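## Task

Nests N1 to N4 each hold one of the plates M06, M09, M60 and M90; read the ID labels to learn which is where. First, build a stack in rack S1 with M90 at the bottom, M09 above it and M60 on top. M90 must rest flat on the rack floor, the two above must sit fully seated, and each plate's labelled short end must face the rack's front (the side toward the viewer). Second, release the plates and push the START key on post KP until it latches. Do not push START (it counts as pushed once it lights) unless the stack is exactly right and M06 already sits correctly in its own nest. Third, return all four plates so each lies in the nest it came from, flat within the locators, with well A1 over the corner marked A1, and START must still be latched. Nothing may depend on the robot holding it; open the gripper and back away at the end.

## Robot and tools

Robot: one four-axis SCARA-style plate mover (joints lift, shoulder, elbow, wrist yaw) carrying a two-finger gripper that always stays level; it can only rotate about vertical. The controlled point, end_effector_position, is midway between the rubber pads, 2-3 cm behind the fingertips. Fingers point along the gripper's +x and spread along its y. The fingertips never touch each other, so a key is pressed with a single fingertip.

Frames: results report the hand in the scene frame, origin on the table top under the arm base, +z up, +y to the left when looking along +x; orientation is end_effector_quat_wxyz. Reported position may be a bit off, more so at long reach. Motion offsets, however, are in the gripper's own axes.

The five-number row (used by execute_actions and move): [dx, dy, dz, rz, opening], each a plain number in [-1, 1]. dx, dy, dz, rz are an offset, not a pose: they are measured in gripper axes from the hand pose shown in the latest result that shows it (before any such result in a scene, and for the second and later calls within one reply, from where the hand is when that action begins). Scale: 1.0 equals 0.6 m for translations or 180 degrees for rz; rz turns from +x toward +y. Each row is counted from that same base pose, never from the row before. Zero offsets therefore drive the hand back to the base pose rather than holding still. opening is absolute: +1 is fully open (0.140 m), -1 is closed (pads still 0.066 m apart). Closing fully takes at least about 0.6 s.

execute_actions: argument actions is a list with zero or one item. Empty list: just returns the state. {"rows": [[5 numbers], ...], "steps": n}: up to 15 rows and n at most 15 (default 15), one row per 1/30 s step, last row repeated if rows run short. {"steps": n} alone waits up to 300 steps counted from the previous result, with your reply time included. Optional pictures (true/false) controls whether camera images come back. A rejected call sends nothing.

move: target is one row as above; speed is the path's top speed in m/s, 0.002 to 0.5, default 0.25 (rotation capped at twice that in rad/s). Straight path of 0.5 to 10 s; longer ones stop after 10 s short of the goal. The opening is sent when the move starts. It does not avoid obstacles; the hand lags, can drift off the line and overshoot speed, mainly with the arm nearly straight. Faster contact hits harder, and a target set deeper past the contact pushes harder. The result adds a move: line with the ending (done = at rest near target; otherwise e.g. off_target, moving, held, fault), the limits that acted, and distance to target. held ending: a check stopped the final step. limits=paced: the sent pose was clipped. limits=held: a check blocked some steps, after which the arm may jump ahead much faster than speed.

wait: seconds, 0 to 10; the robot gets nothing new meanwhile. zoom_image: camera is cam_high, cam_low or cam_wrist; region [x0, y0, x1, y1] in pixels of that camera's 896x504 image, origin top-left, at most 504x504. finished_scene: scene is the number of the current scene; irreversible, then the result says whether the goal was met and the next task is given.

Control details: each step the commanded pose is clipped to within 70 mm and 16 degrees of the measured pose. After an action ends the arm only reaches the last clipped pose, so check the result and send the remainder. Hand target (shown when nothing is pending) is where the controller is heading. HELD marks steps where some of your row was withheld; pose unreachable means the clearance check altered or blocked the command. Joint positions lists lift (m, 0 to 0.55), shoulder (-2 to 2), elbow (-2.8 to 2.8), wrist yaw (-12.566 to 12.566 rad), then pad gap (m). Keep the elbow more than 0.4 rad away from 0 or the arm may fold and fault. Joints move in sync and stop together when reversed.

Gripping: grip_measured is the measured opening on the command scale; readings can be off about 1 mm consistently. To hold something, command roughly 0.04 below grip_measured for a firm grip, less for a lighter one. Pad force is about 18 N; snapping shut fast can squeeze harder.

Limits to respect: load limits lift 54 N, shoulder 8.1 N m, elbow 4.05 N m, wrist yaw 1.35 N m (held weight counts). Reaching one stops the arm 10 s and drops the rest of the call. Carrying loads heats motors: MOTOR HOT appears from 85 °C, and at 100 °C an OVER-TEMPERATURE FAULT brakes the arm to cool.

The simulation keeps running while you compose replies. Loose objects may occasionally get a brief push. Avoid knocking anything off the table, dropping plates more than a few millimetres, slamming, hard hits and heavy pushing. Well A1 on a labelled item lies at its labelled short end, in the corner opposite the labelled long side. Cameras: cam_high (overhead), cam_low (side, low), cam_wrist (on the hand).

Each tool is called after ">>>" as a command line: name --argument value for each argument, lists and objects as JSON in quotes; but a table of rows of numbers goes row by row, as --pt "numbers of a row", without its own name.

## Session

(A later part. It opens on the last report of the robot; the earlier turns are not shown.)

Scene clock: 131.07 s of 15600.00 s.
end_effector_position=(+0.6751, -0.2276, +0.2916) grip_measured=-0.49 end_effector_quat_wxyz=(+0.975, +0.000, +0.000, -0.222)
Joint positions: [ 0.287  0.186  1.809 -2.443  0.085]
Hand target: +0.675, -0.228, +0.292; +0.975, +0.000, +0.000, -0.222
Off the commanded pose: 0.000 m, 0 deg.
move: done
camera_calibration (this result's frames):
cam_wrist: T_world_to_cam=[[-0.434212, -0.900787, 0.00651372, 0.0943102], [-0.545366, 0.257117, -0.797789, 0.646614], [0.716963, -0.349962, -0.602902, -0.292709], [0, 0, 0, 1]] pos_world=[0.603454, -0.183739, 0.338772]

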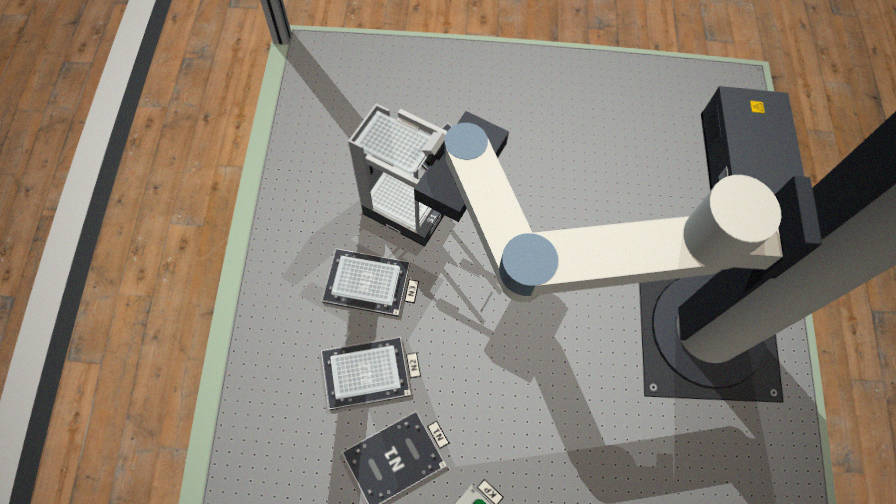

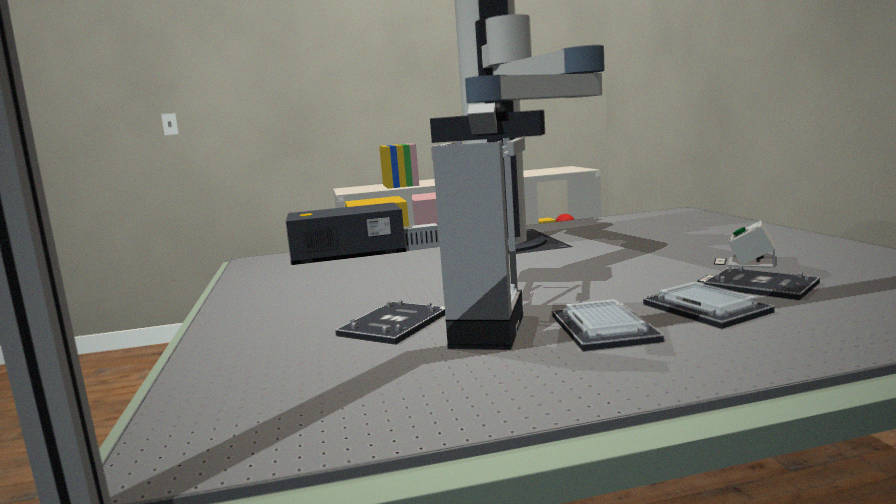

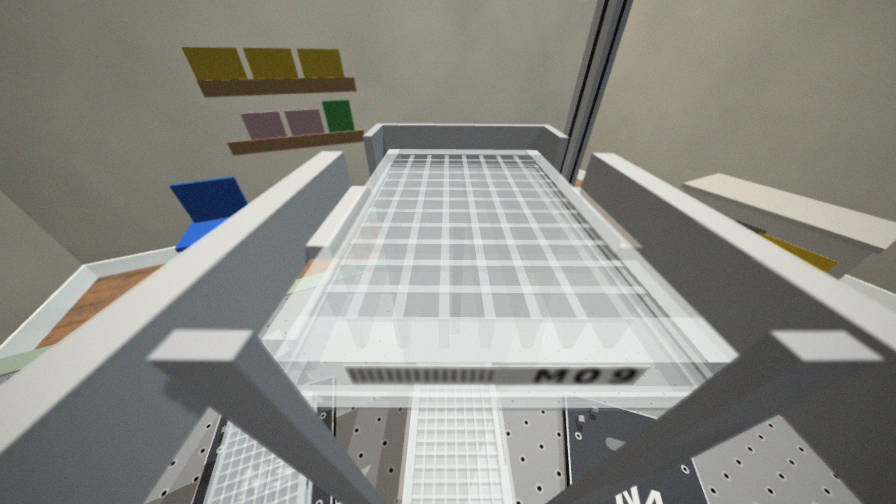

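Target rest ≈0.081; stop at 0.0815.

>>> move --target '[0,0,-0.328,0,-0.6]' --speed 0.05

>>> move --target '[0,0,-0.022,0,-0.6]' --speed 0.006

>>> move --target '[0,0,0,0,0.2]'

>>> move --target '[-0.283,0,0,0,0.2]' --speed 0.15

Scene clock: 139.50 s of 15600.00 s.
end_effector_position=(+0.6751, -0.2276, +0.0947) grip_measured=-0.49 end_effector_quat_wxyz=(+0.975, +0.000, +0.000, -0.222)
Joint positions: [ 0.09   0.186  1.809 -2.443  0.085]
Hand target: +0.675, -0.228, +0.095; +0.975, +0.000, +0.000, -0.222
Off the commanded pose: 0.000 m, 0 deg.
After step 90, 1.23 s passed at rest.
move: done
camera_calibration (this result's frames):
cam_wrist: T_world_to_cam=[[-0.434239, -0.900774, 0.00651372, 0.0956061], [-0.545358, 0.257134, -0.797789, 0.489547], [0.716952, -0.349983, -0.602902, -0.4114], [0, 0, 0, 1]] pos_world=[0.603448, -0.183743, 0.141898]

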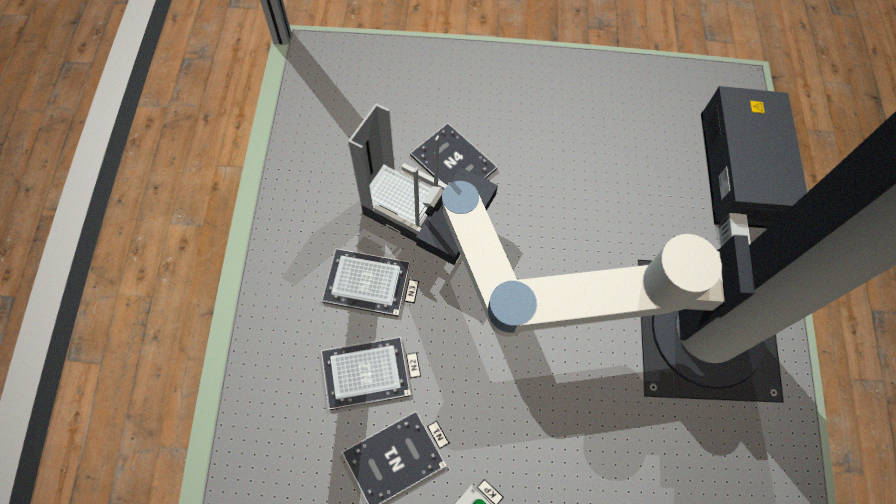

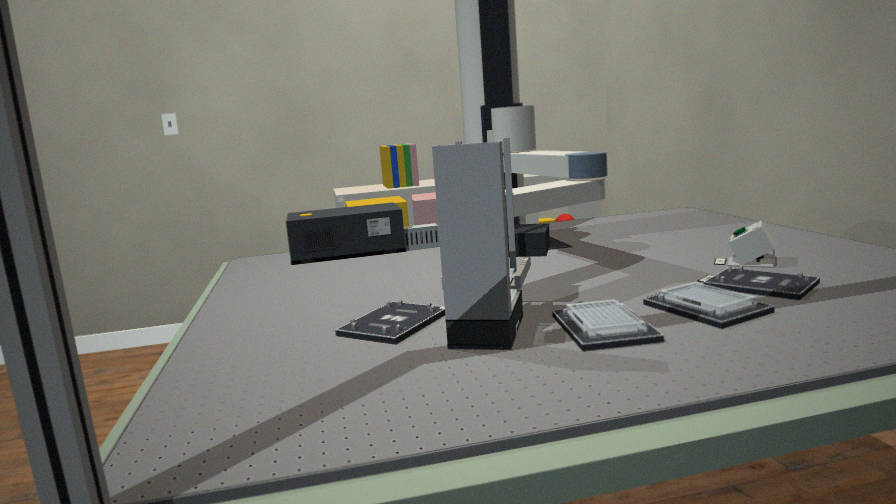

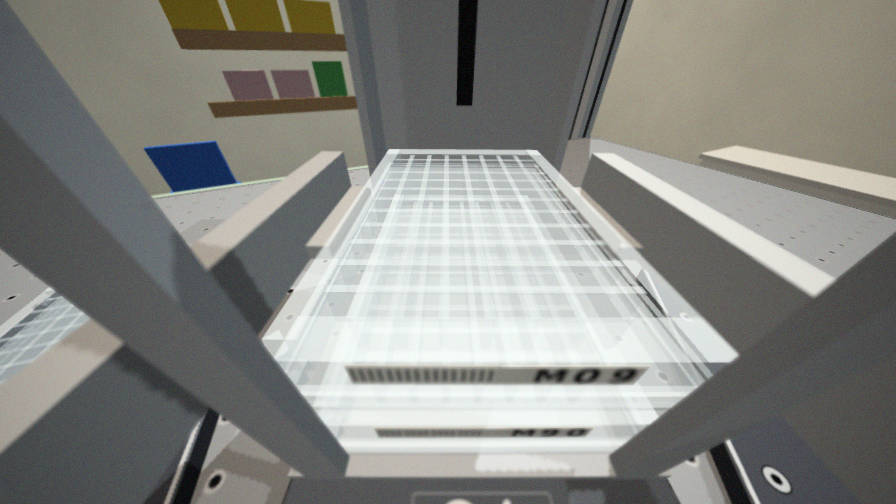

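Scene clock: 141.93 s of 15600.00 s.
end_effector_position=(+0.6751, -0.2276, +0.0815) grip_measured=-0.49 end_effector_quat_wxyz=(+0.975, +0.000, +0.000, -0.222)
Joint positions: [ 0.077  0.186  1.809 -2.443  0.085]
Hand target: +0.675, -0.228, +0.081; +0.975, +0.000, +0.000, -0.222
Off the commanded pose: 0.000 m, 0 deg.
move: done
camera_calibration (this result's frames):
cam_wrist: T_world_to_cam=[[-0.434239, -0.900774, 0.00651372, 0.0956919], [-0.545358, 0.257134, -0.797789, 0.479029], [0.716952, -0.349983, -0.602902, -0.419348], [0, 0, 0, 1]] pos_world=[0.603448, -0.183743, 0.128714]

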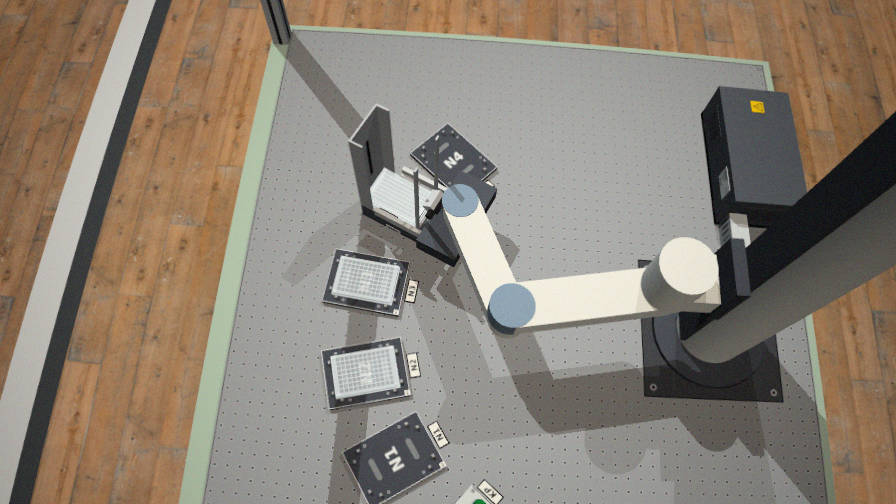

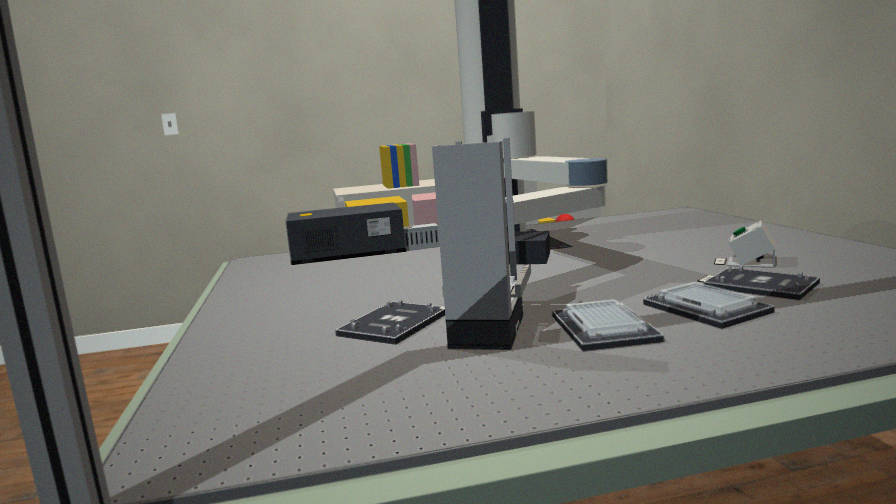

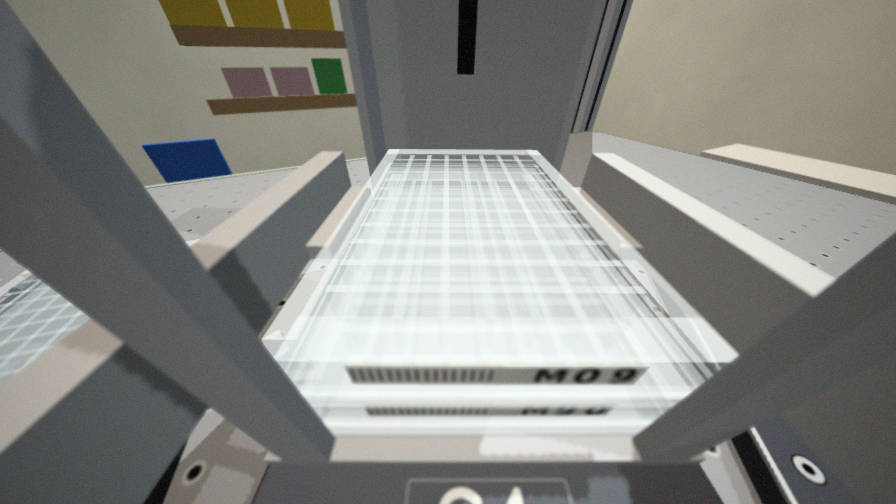

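Scene clock: 142.43 s of 15600.00 s.
end_effector_position=(+0.6751, -0.2276, +0.0815) grip_measured=+0.20 end_effector_quat_wxyz=(+0.975, +0.000, +0.000, -0.222)
Joint positions: [ 0.077  0.186  1.809 -2.443  0.11 ]
Hand target: +0.675, -0.228, +0.082; +0.975, +0.000, +0.000, -0.222
Off the commanded pose: 0.000 m, 0 deg.
move: done
camera_calibration (this result's frames):
cam_wrist: T_world_to_cam=[[-0.434236, -0.900776, 0.00651372, 0.09569], [-0.545359, 0.257132, -0.797789, 0.479029], [0.716954, -0.349981, -0.602902, -0.419349], [0, 0, 0, 1]] pos_world=[0.603448, -0.183742, 0.128714]

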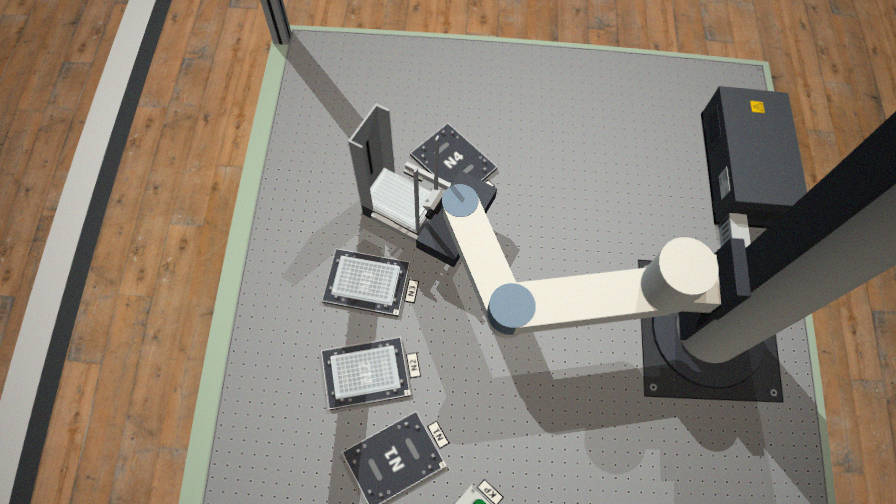

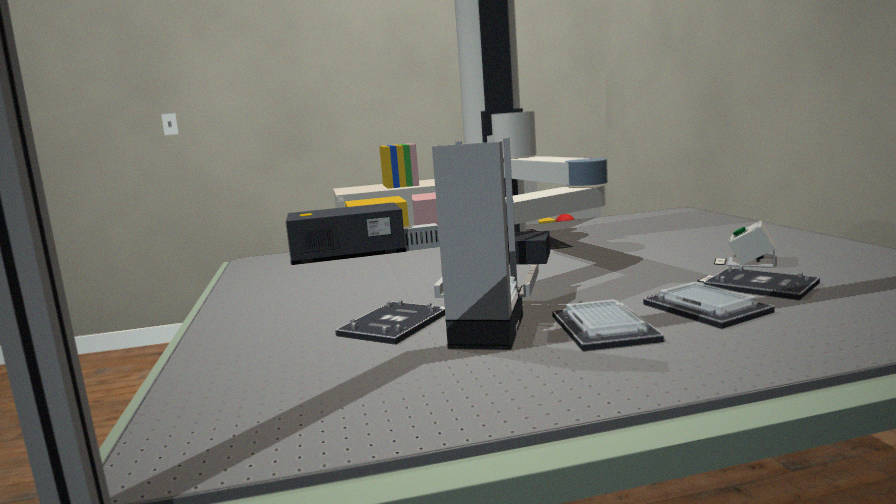

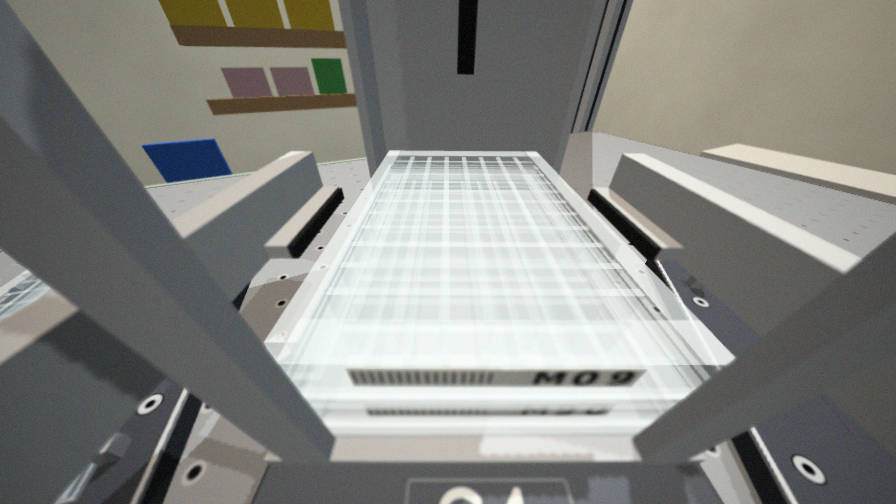

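Scene clock: 143.90 s of 15600.00 s.
end_effector_position=(+0.5220, -0.1541, +0.0815) grip_measured=+0.20 end_effector_quat_wxyz=(+0.975, +0.000, +0.000, -0.222)
Joint positions: [ 0.077  0.548  0.947 -1.944  0.11 ]
Hand target: +0.522, -0.154, +0.082; +0.975, +0.000, +0.000, -0.222
Off the commanded pose: 0.000 m, 0 deg.
move: done
camera_calibration (this result's frames):
cam_wrist: T_world_to_cam=[[-0.434436, -0.900679, 0.00651372, 0.0955583], [-0.545302, 0.257253, -0.797789, 0.376628], [0.716876, -0.35014, -0.602902, -0.283857], [0, 0, 0, 1]] pos_world=[0.45038, -0.110211, 0.128709]

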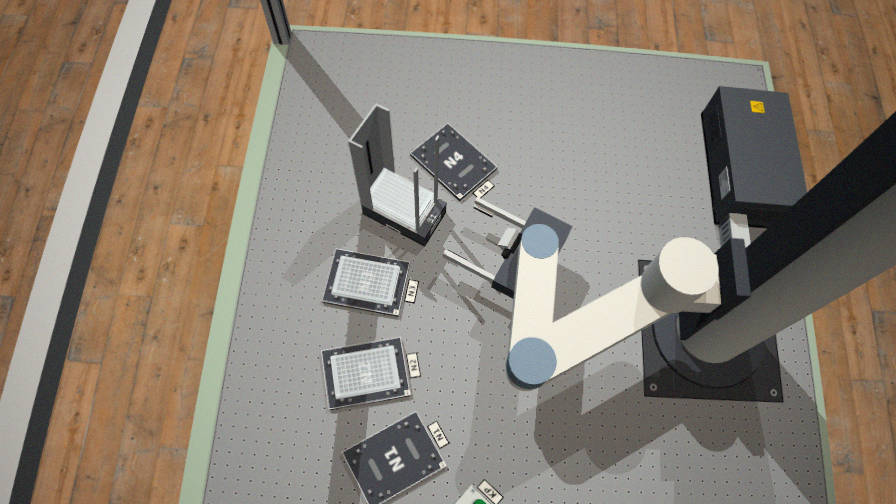

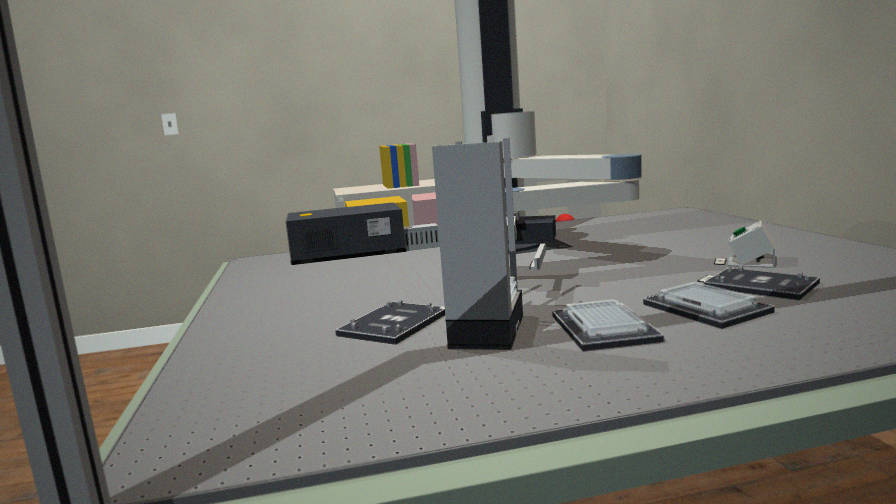

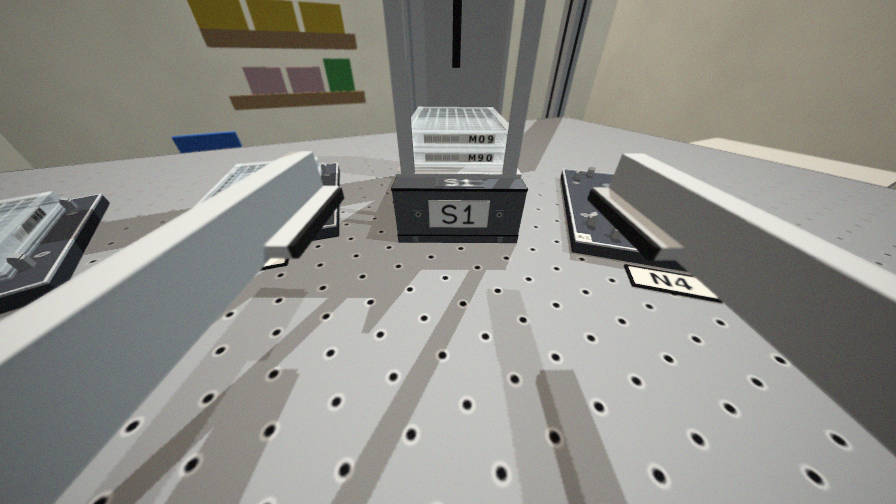

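>>> move --target '[-0.055,0.458,-0.0213,0.21,0.2]'

Scene clock: 148.60 s of 15600.00 s.
end_effector_position=(+0.6113, +0.1081, +0.0688) grip_measured=+0.20 end_effector_quat_wxyz=(+0.994, +0.000, +0.000, +0.106)
Joint positions: [ 0.064  1.09   1.267 -2.145  0.11 ]
Hand target: +0.611, +0.108, +0.069; +0.994, +0.000, +0.000, +0.105
Off the commanded pose: 0.000 m, 0 deg.
After step 90, 0.03 s passed at rest.
move: done
camera_calibration (this result's frames):
cam_wrist: T_world_to_cam=[[0.20929, -0.977832, 0.00651372, -0.0146177], [-0.588474, -0.131268, -0.797789, 0.416113], [0.780958, 0.163136, -0.602902, -0.358436], [0, 0, 0, 1]] pos_world=[0.527855, 0.0988026, 0.115964]

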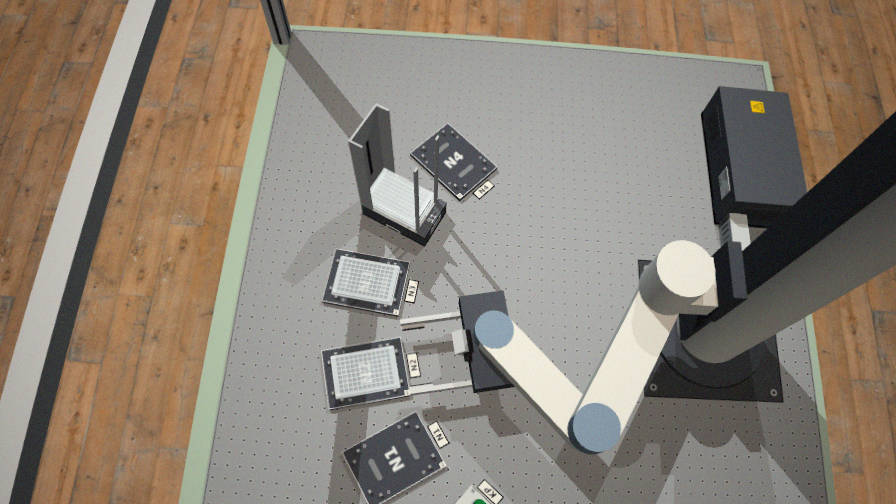

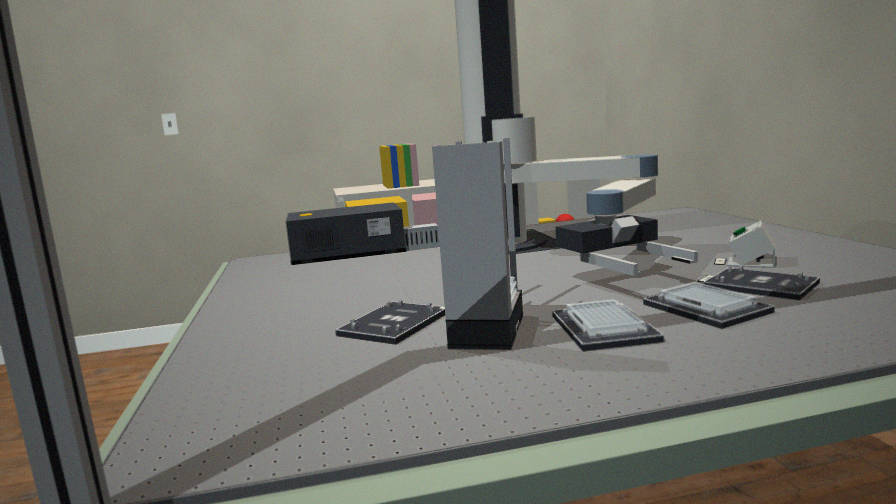

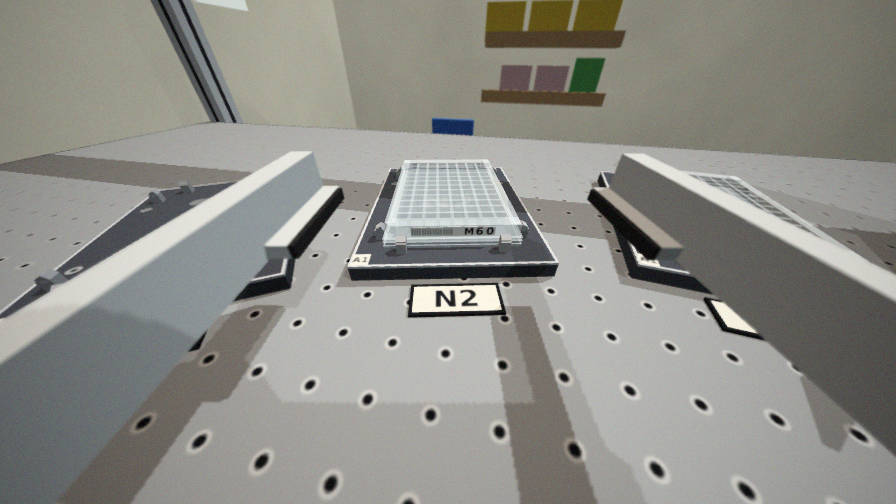

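>>> move --target '[0.175,0.012,0,0.011,0.2]' --speed 0.1

Scene clock: 152.90 s of 15600.00 s.
end_effector_position=(+0.7124, +0.1372, +0.0688) grip_measured=+0.20 end_effector_quat_wxyz=(+0.992, +0.000, +0.000, +0.123)
Joint positions: [ 0.064  0.843  1.842 -2.438  0.11 ]
Hand target: +0.712, +0.137, +0.069; +0.992, +0.000, +0.000, +0.123
Off the commanded pose: 0.000 m, 0 deg.
move: done
camera_calibration (this result's frames):
cam_wrist: T_world_to_cam=[[0.243107, -0.969978, 0.00651372, -0.032444], [-0.583563, -0.151616, -0.797789, 0.47874], [0.774825, 0.190146, -0.602902, -0.441499], [0, 0, 0, 1]] pos_world=[0.629346, 0.125064, 0.115964]

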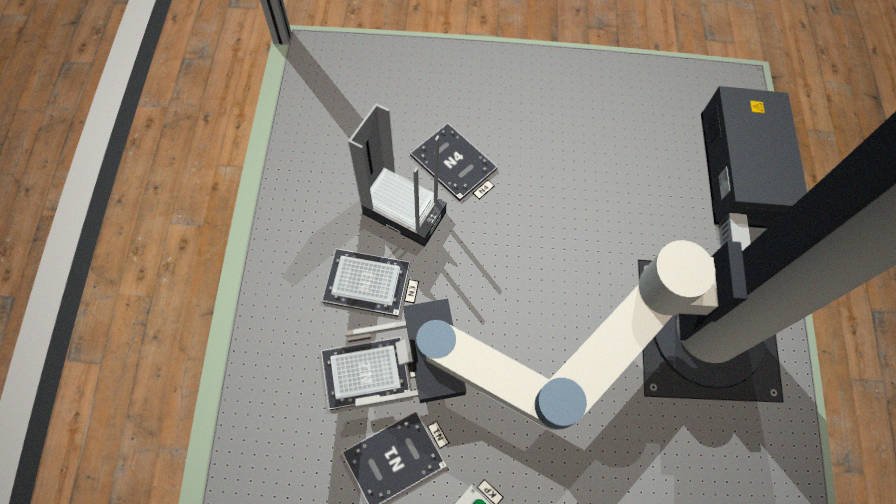

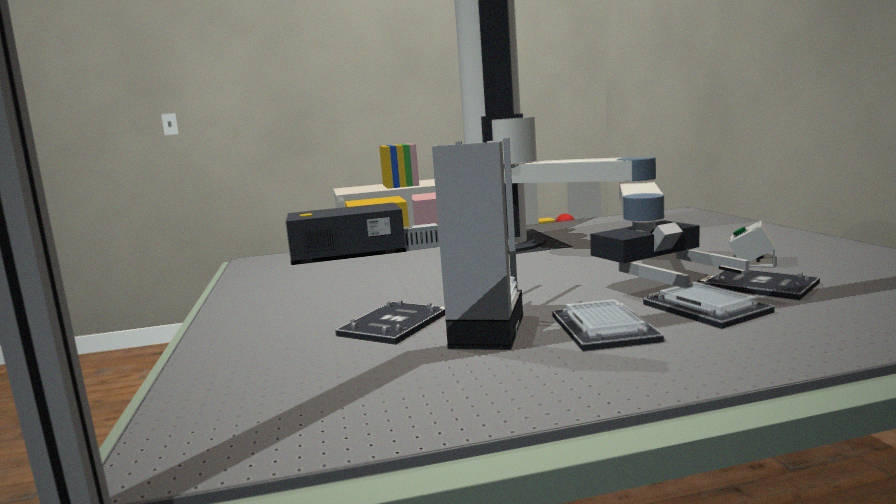

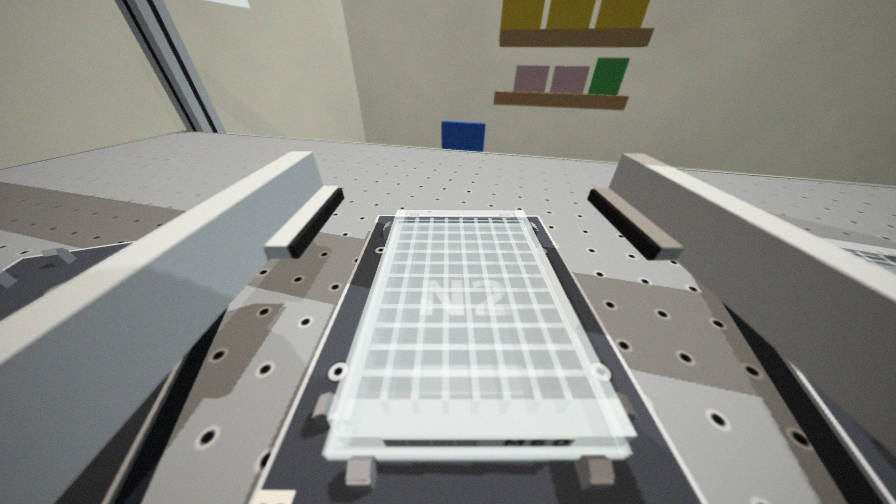

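>>> move --target '[0.001,0,-0.0636,0,0.2]' --speed 0.03

Scene clock: 155.87 s of 15600.00 s.
end_effector_position=(+0.7130, +0.1375, +0.0305) grip_measured=+0.20 end_effector_quat_wxyz=(+0.992, +0.000, +0.000, +0.123)
Joint positions: [ 0.026  0.841  1.845 -2.44   0.11 ]
Hand target: +0.713, +0.137, +0.031; +0.992, +0.000, +0.000, +0.123
Off the commanded pose: 0.000 m, 0 deg.
move: done
camera_calibration (this result's frames):
cam_wrist: T_world_to_cam=[[0.243376, -0.96991, 0.00651372, -0.0323052], [-0.583521, -0.151779, -0.797789, 0.44859], [0.774772, 0.190362, -0.602902, -0.464998], [0, 0, 0, 1]] pos_world=[0.629891, 0.125271, 0.0777426]

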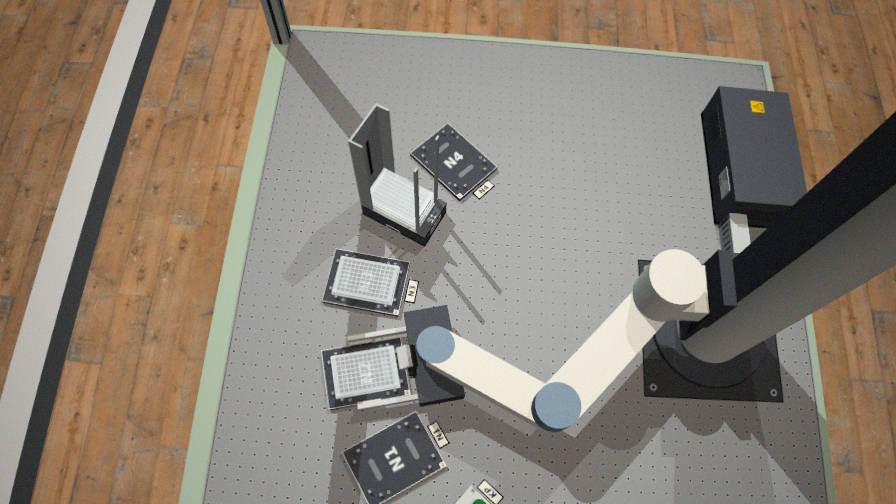

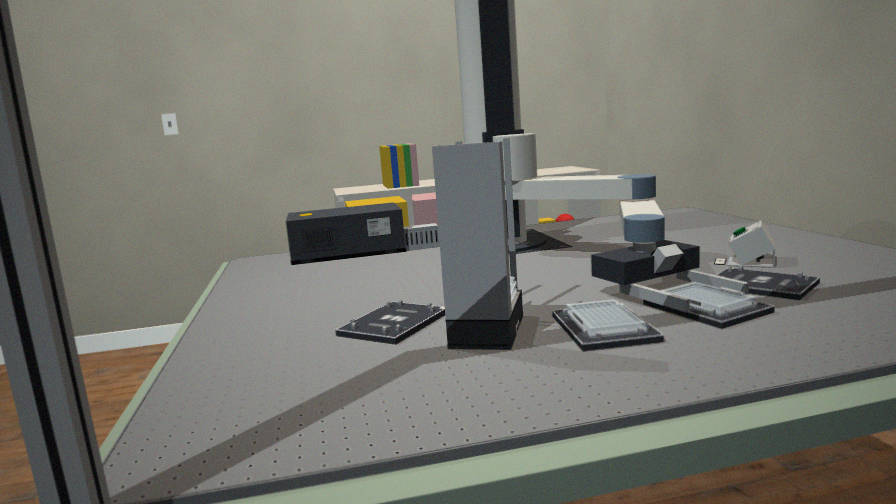

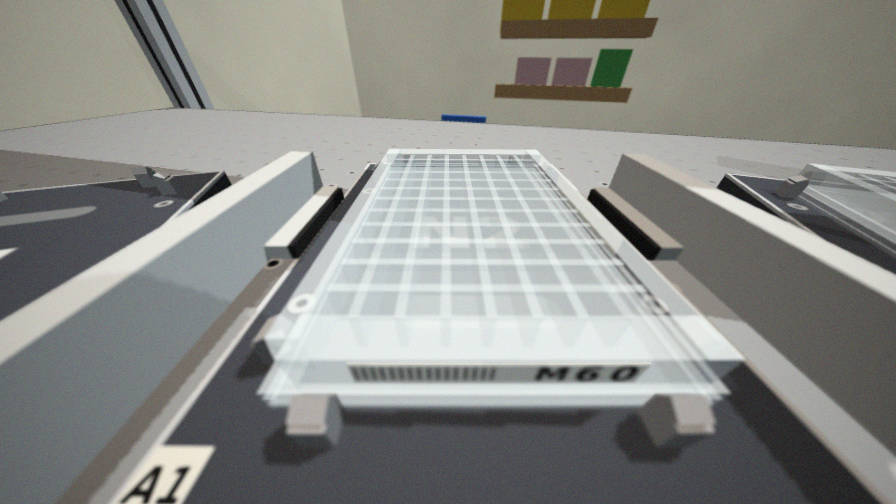

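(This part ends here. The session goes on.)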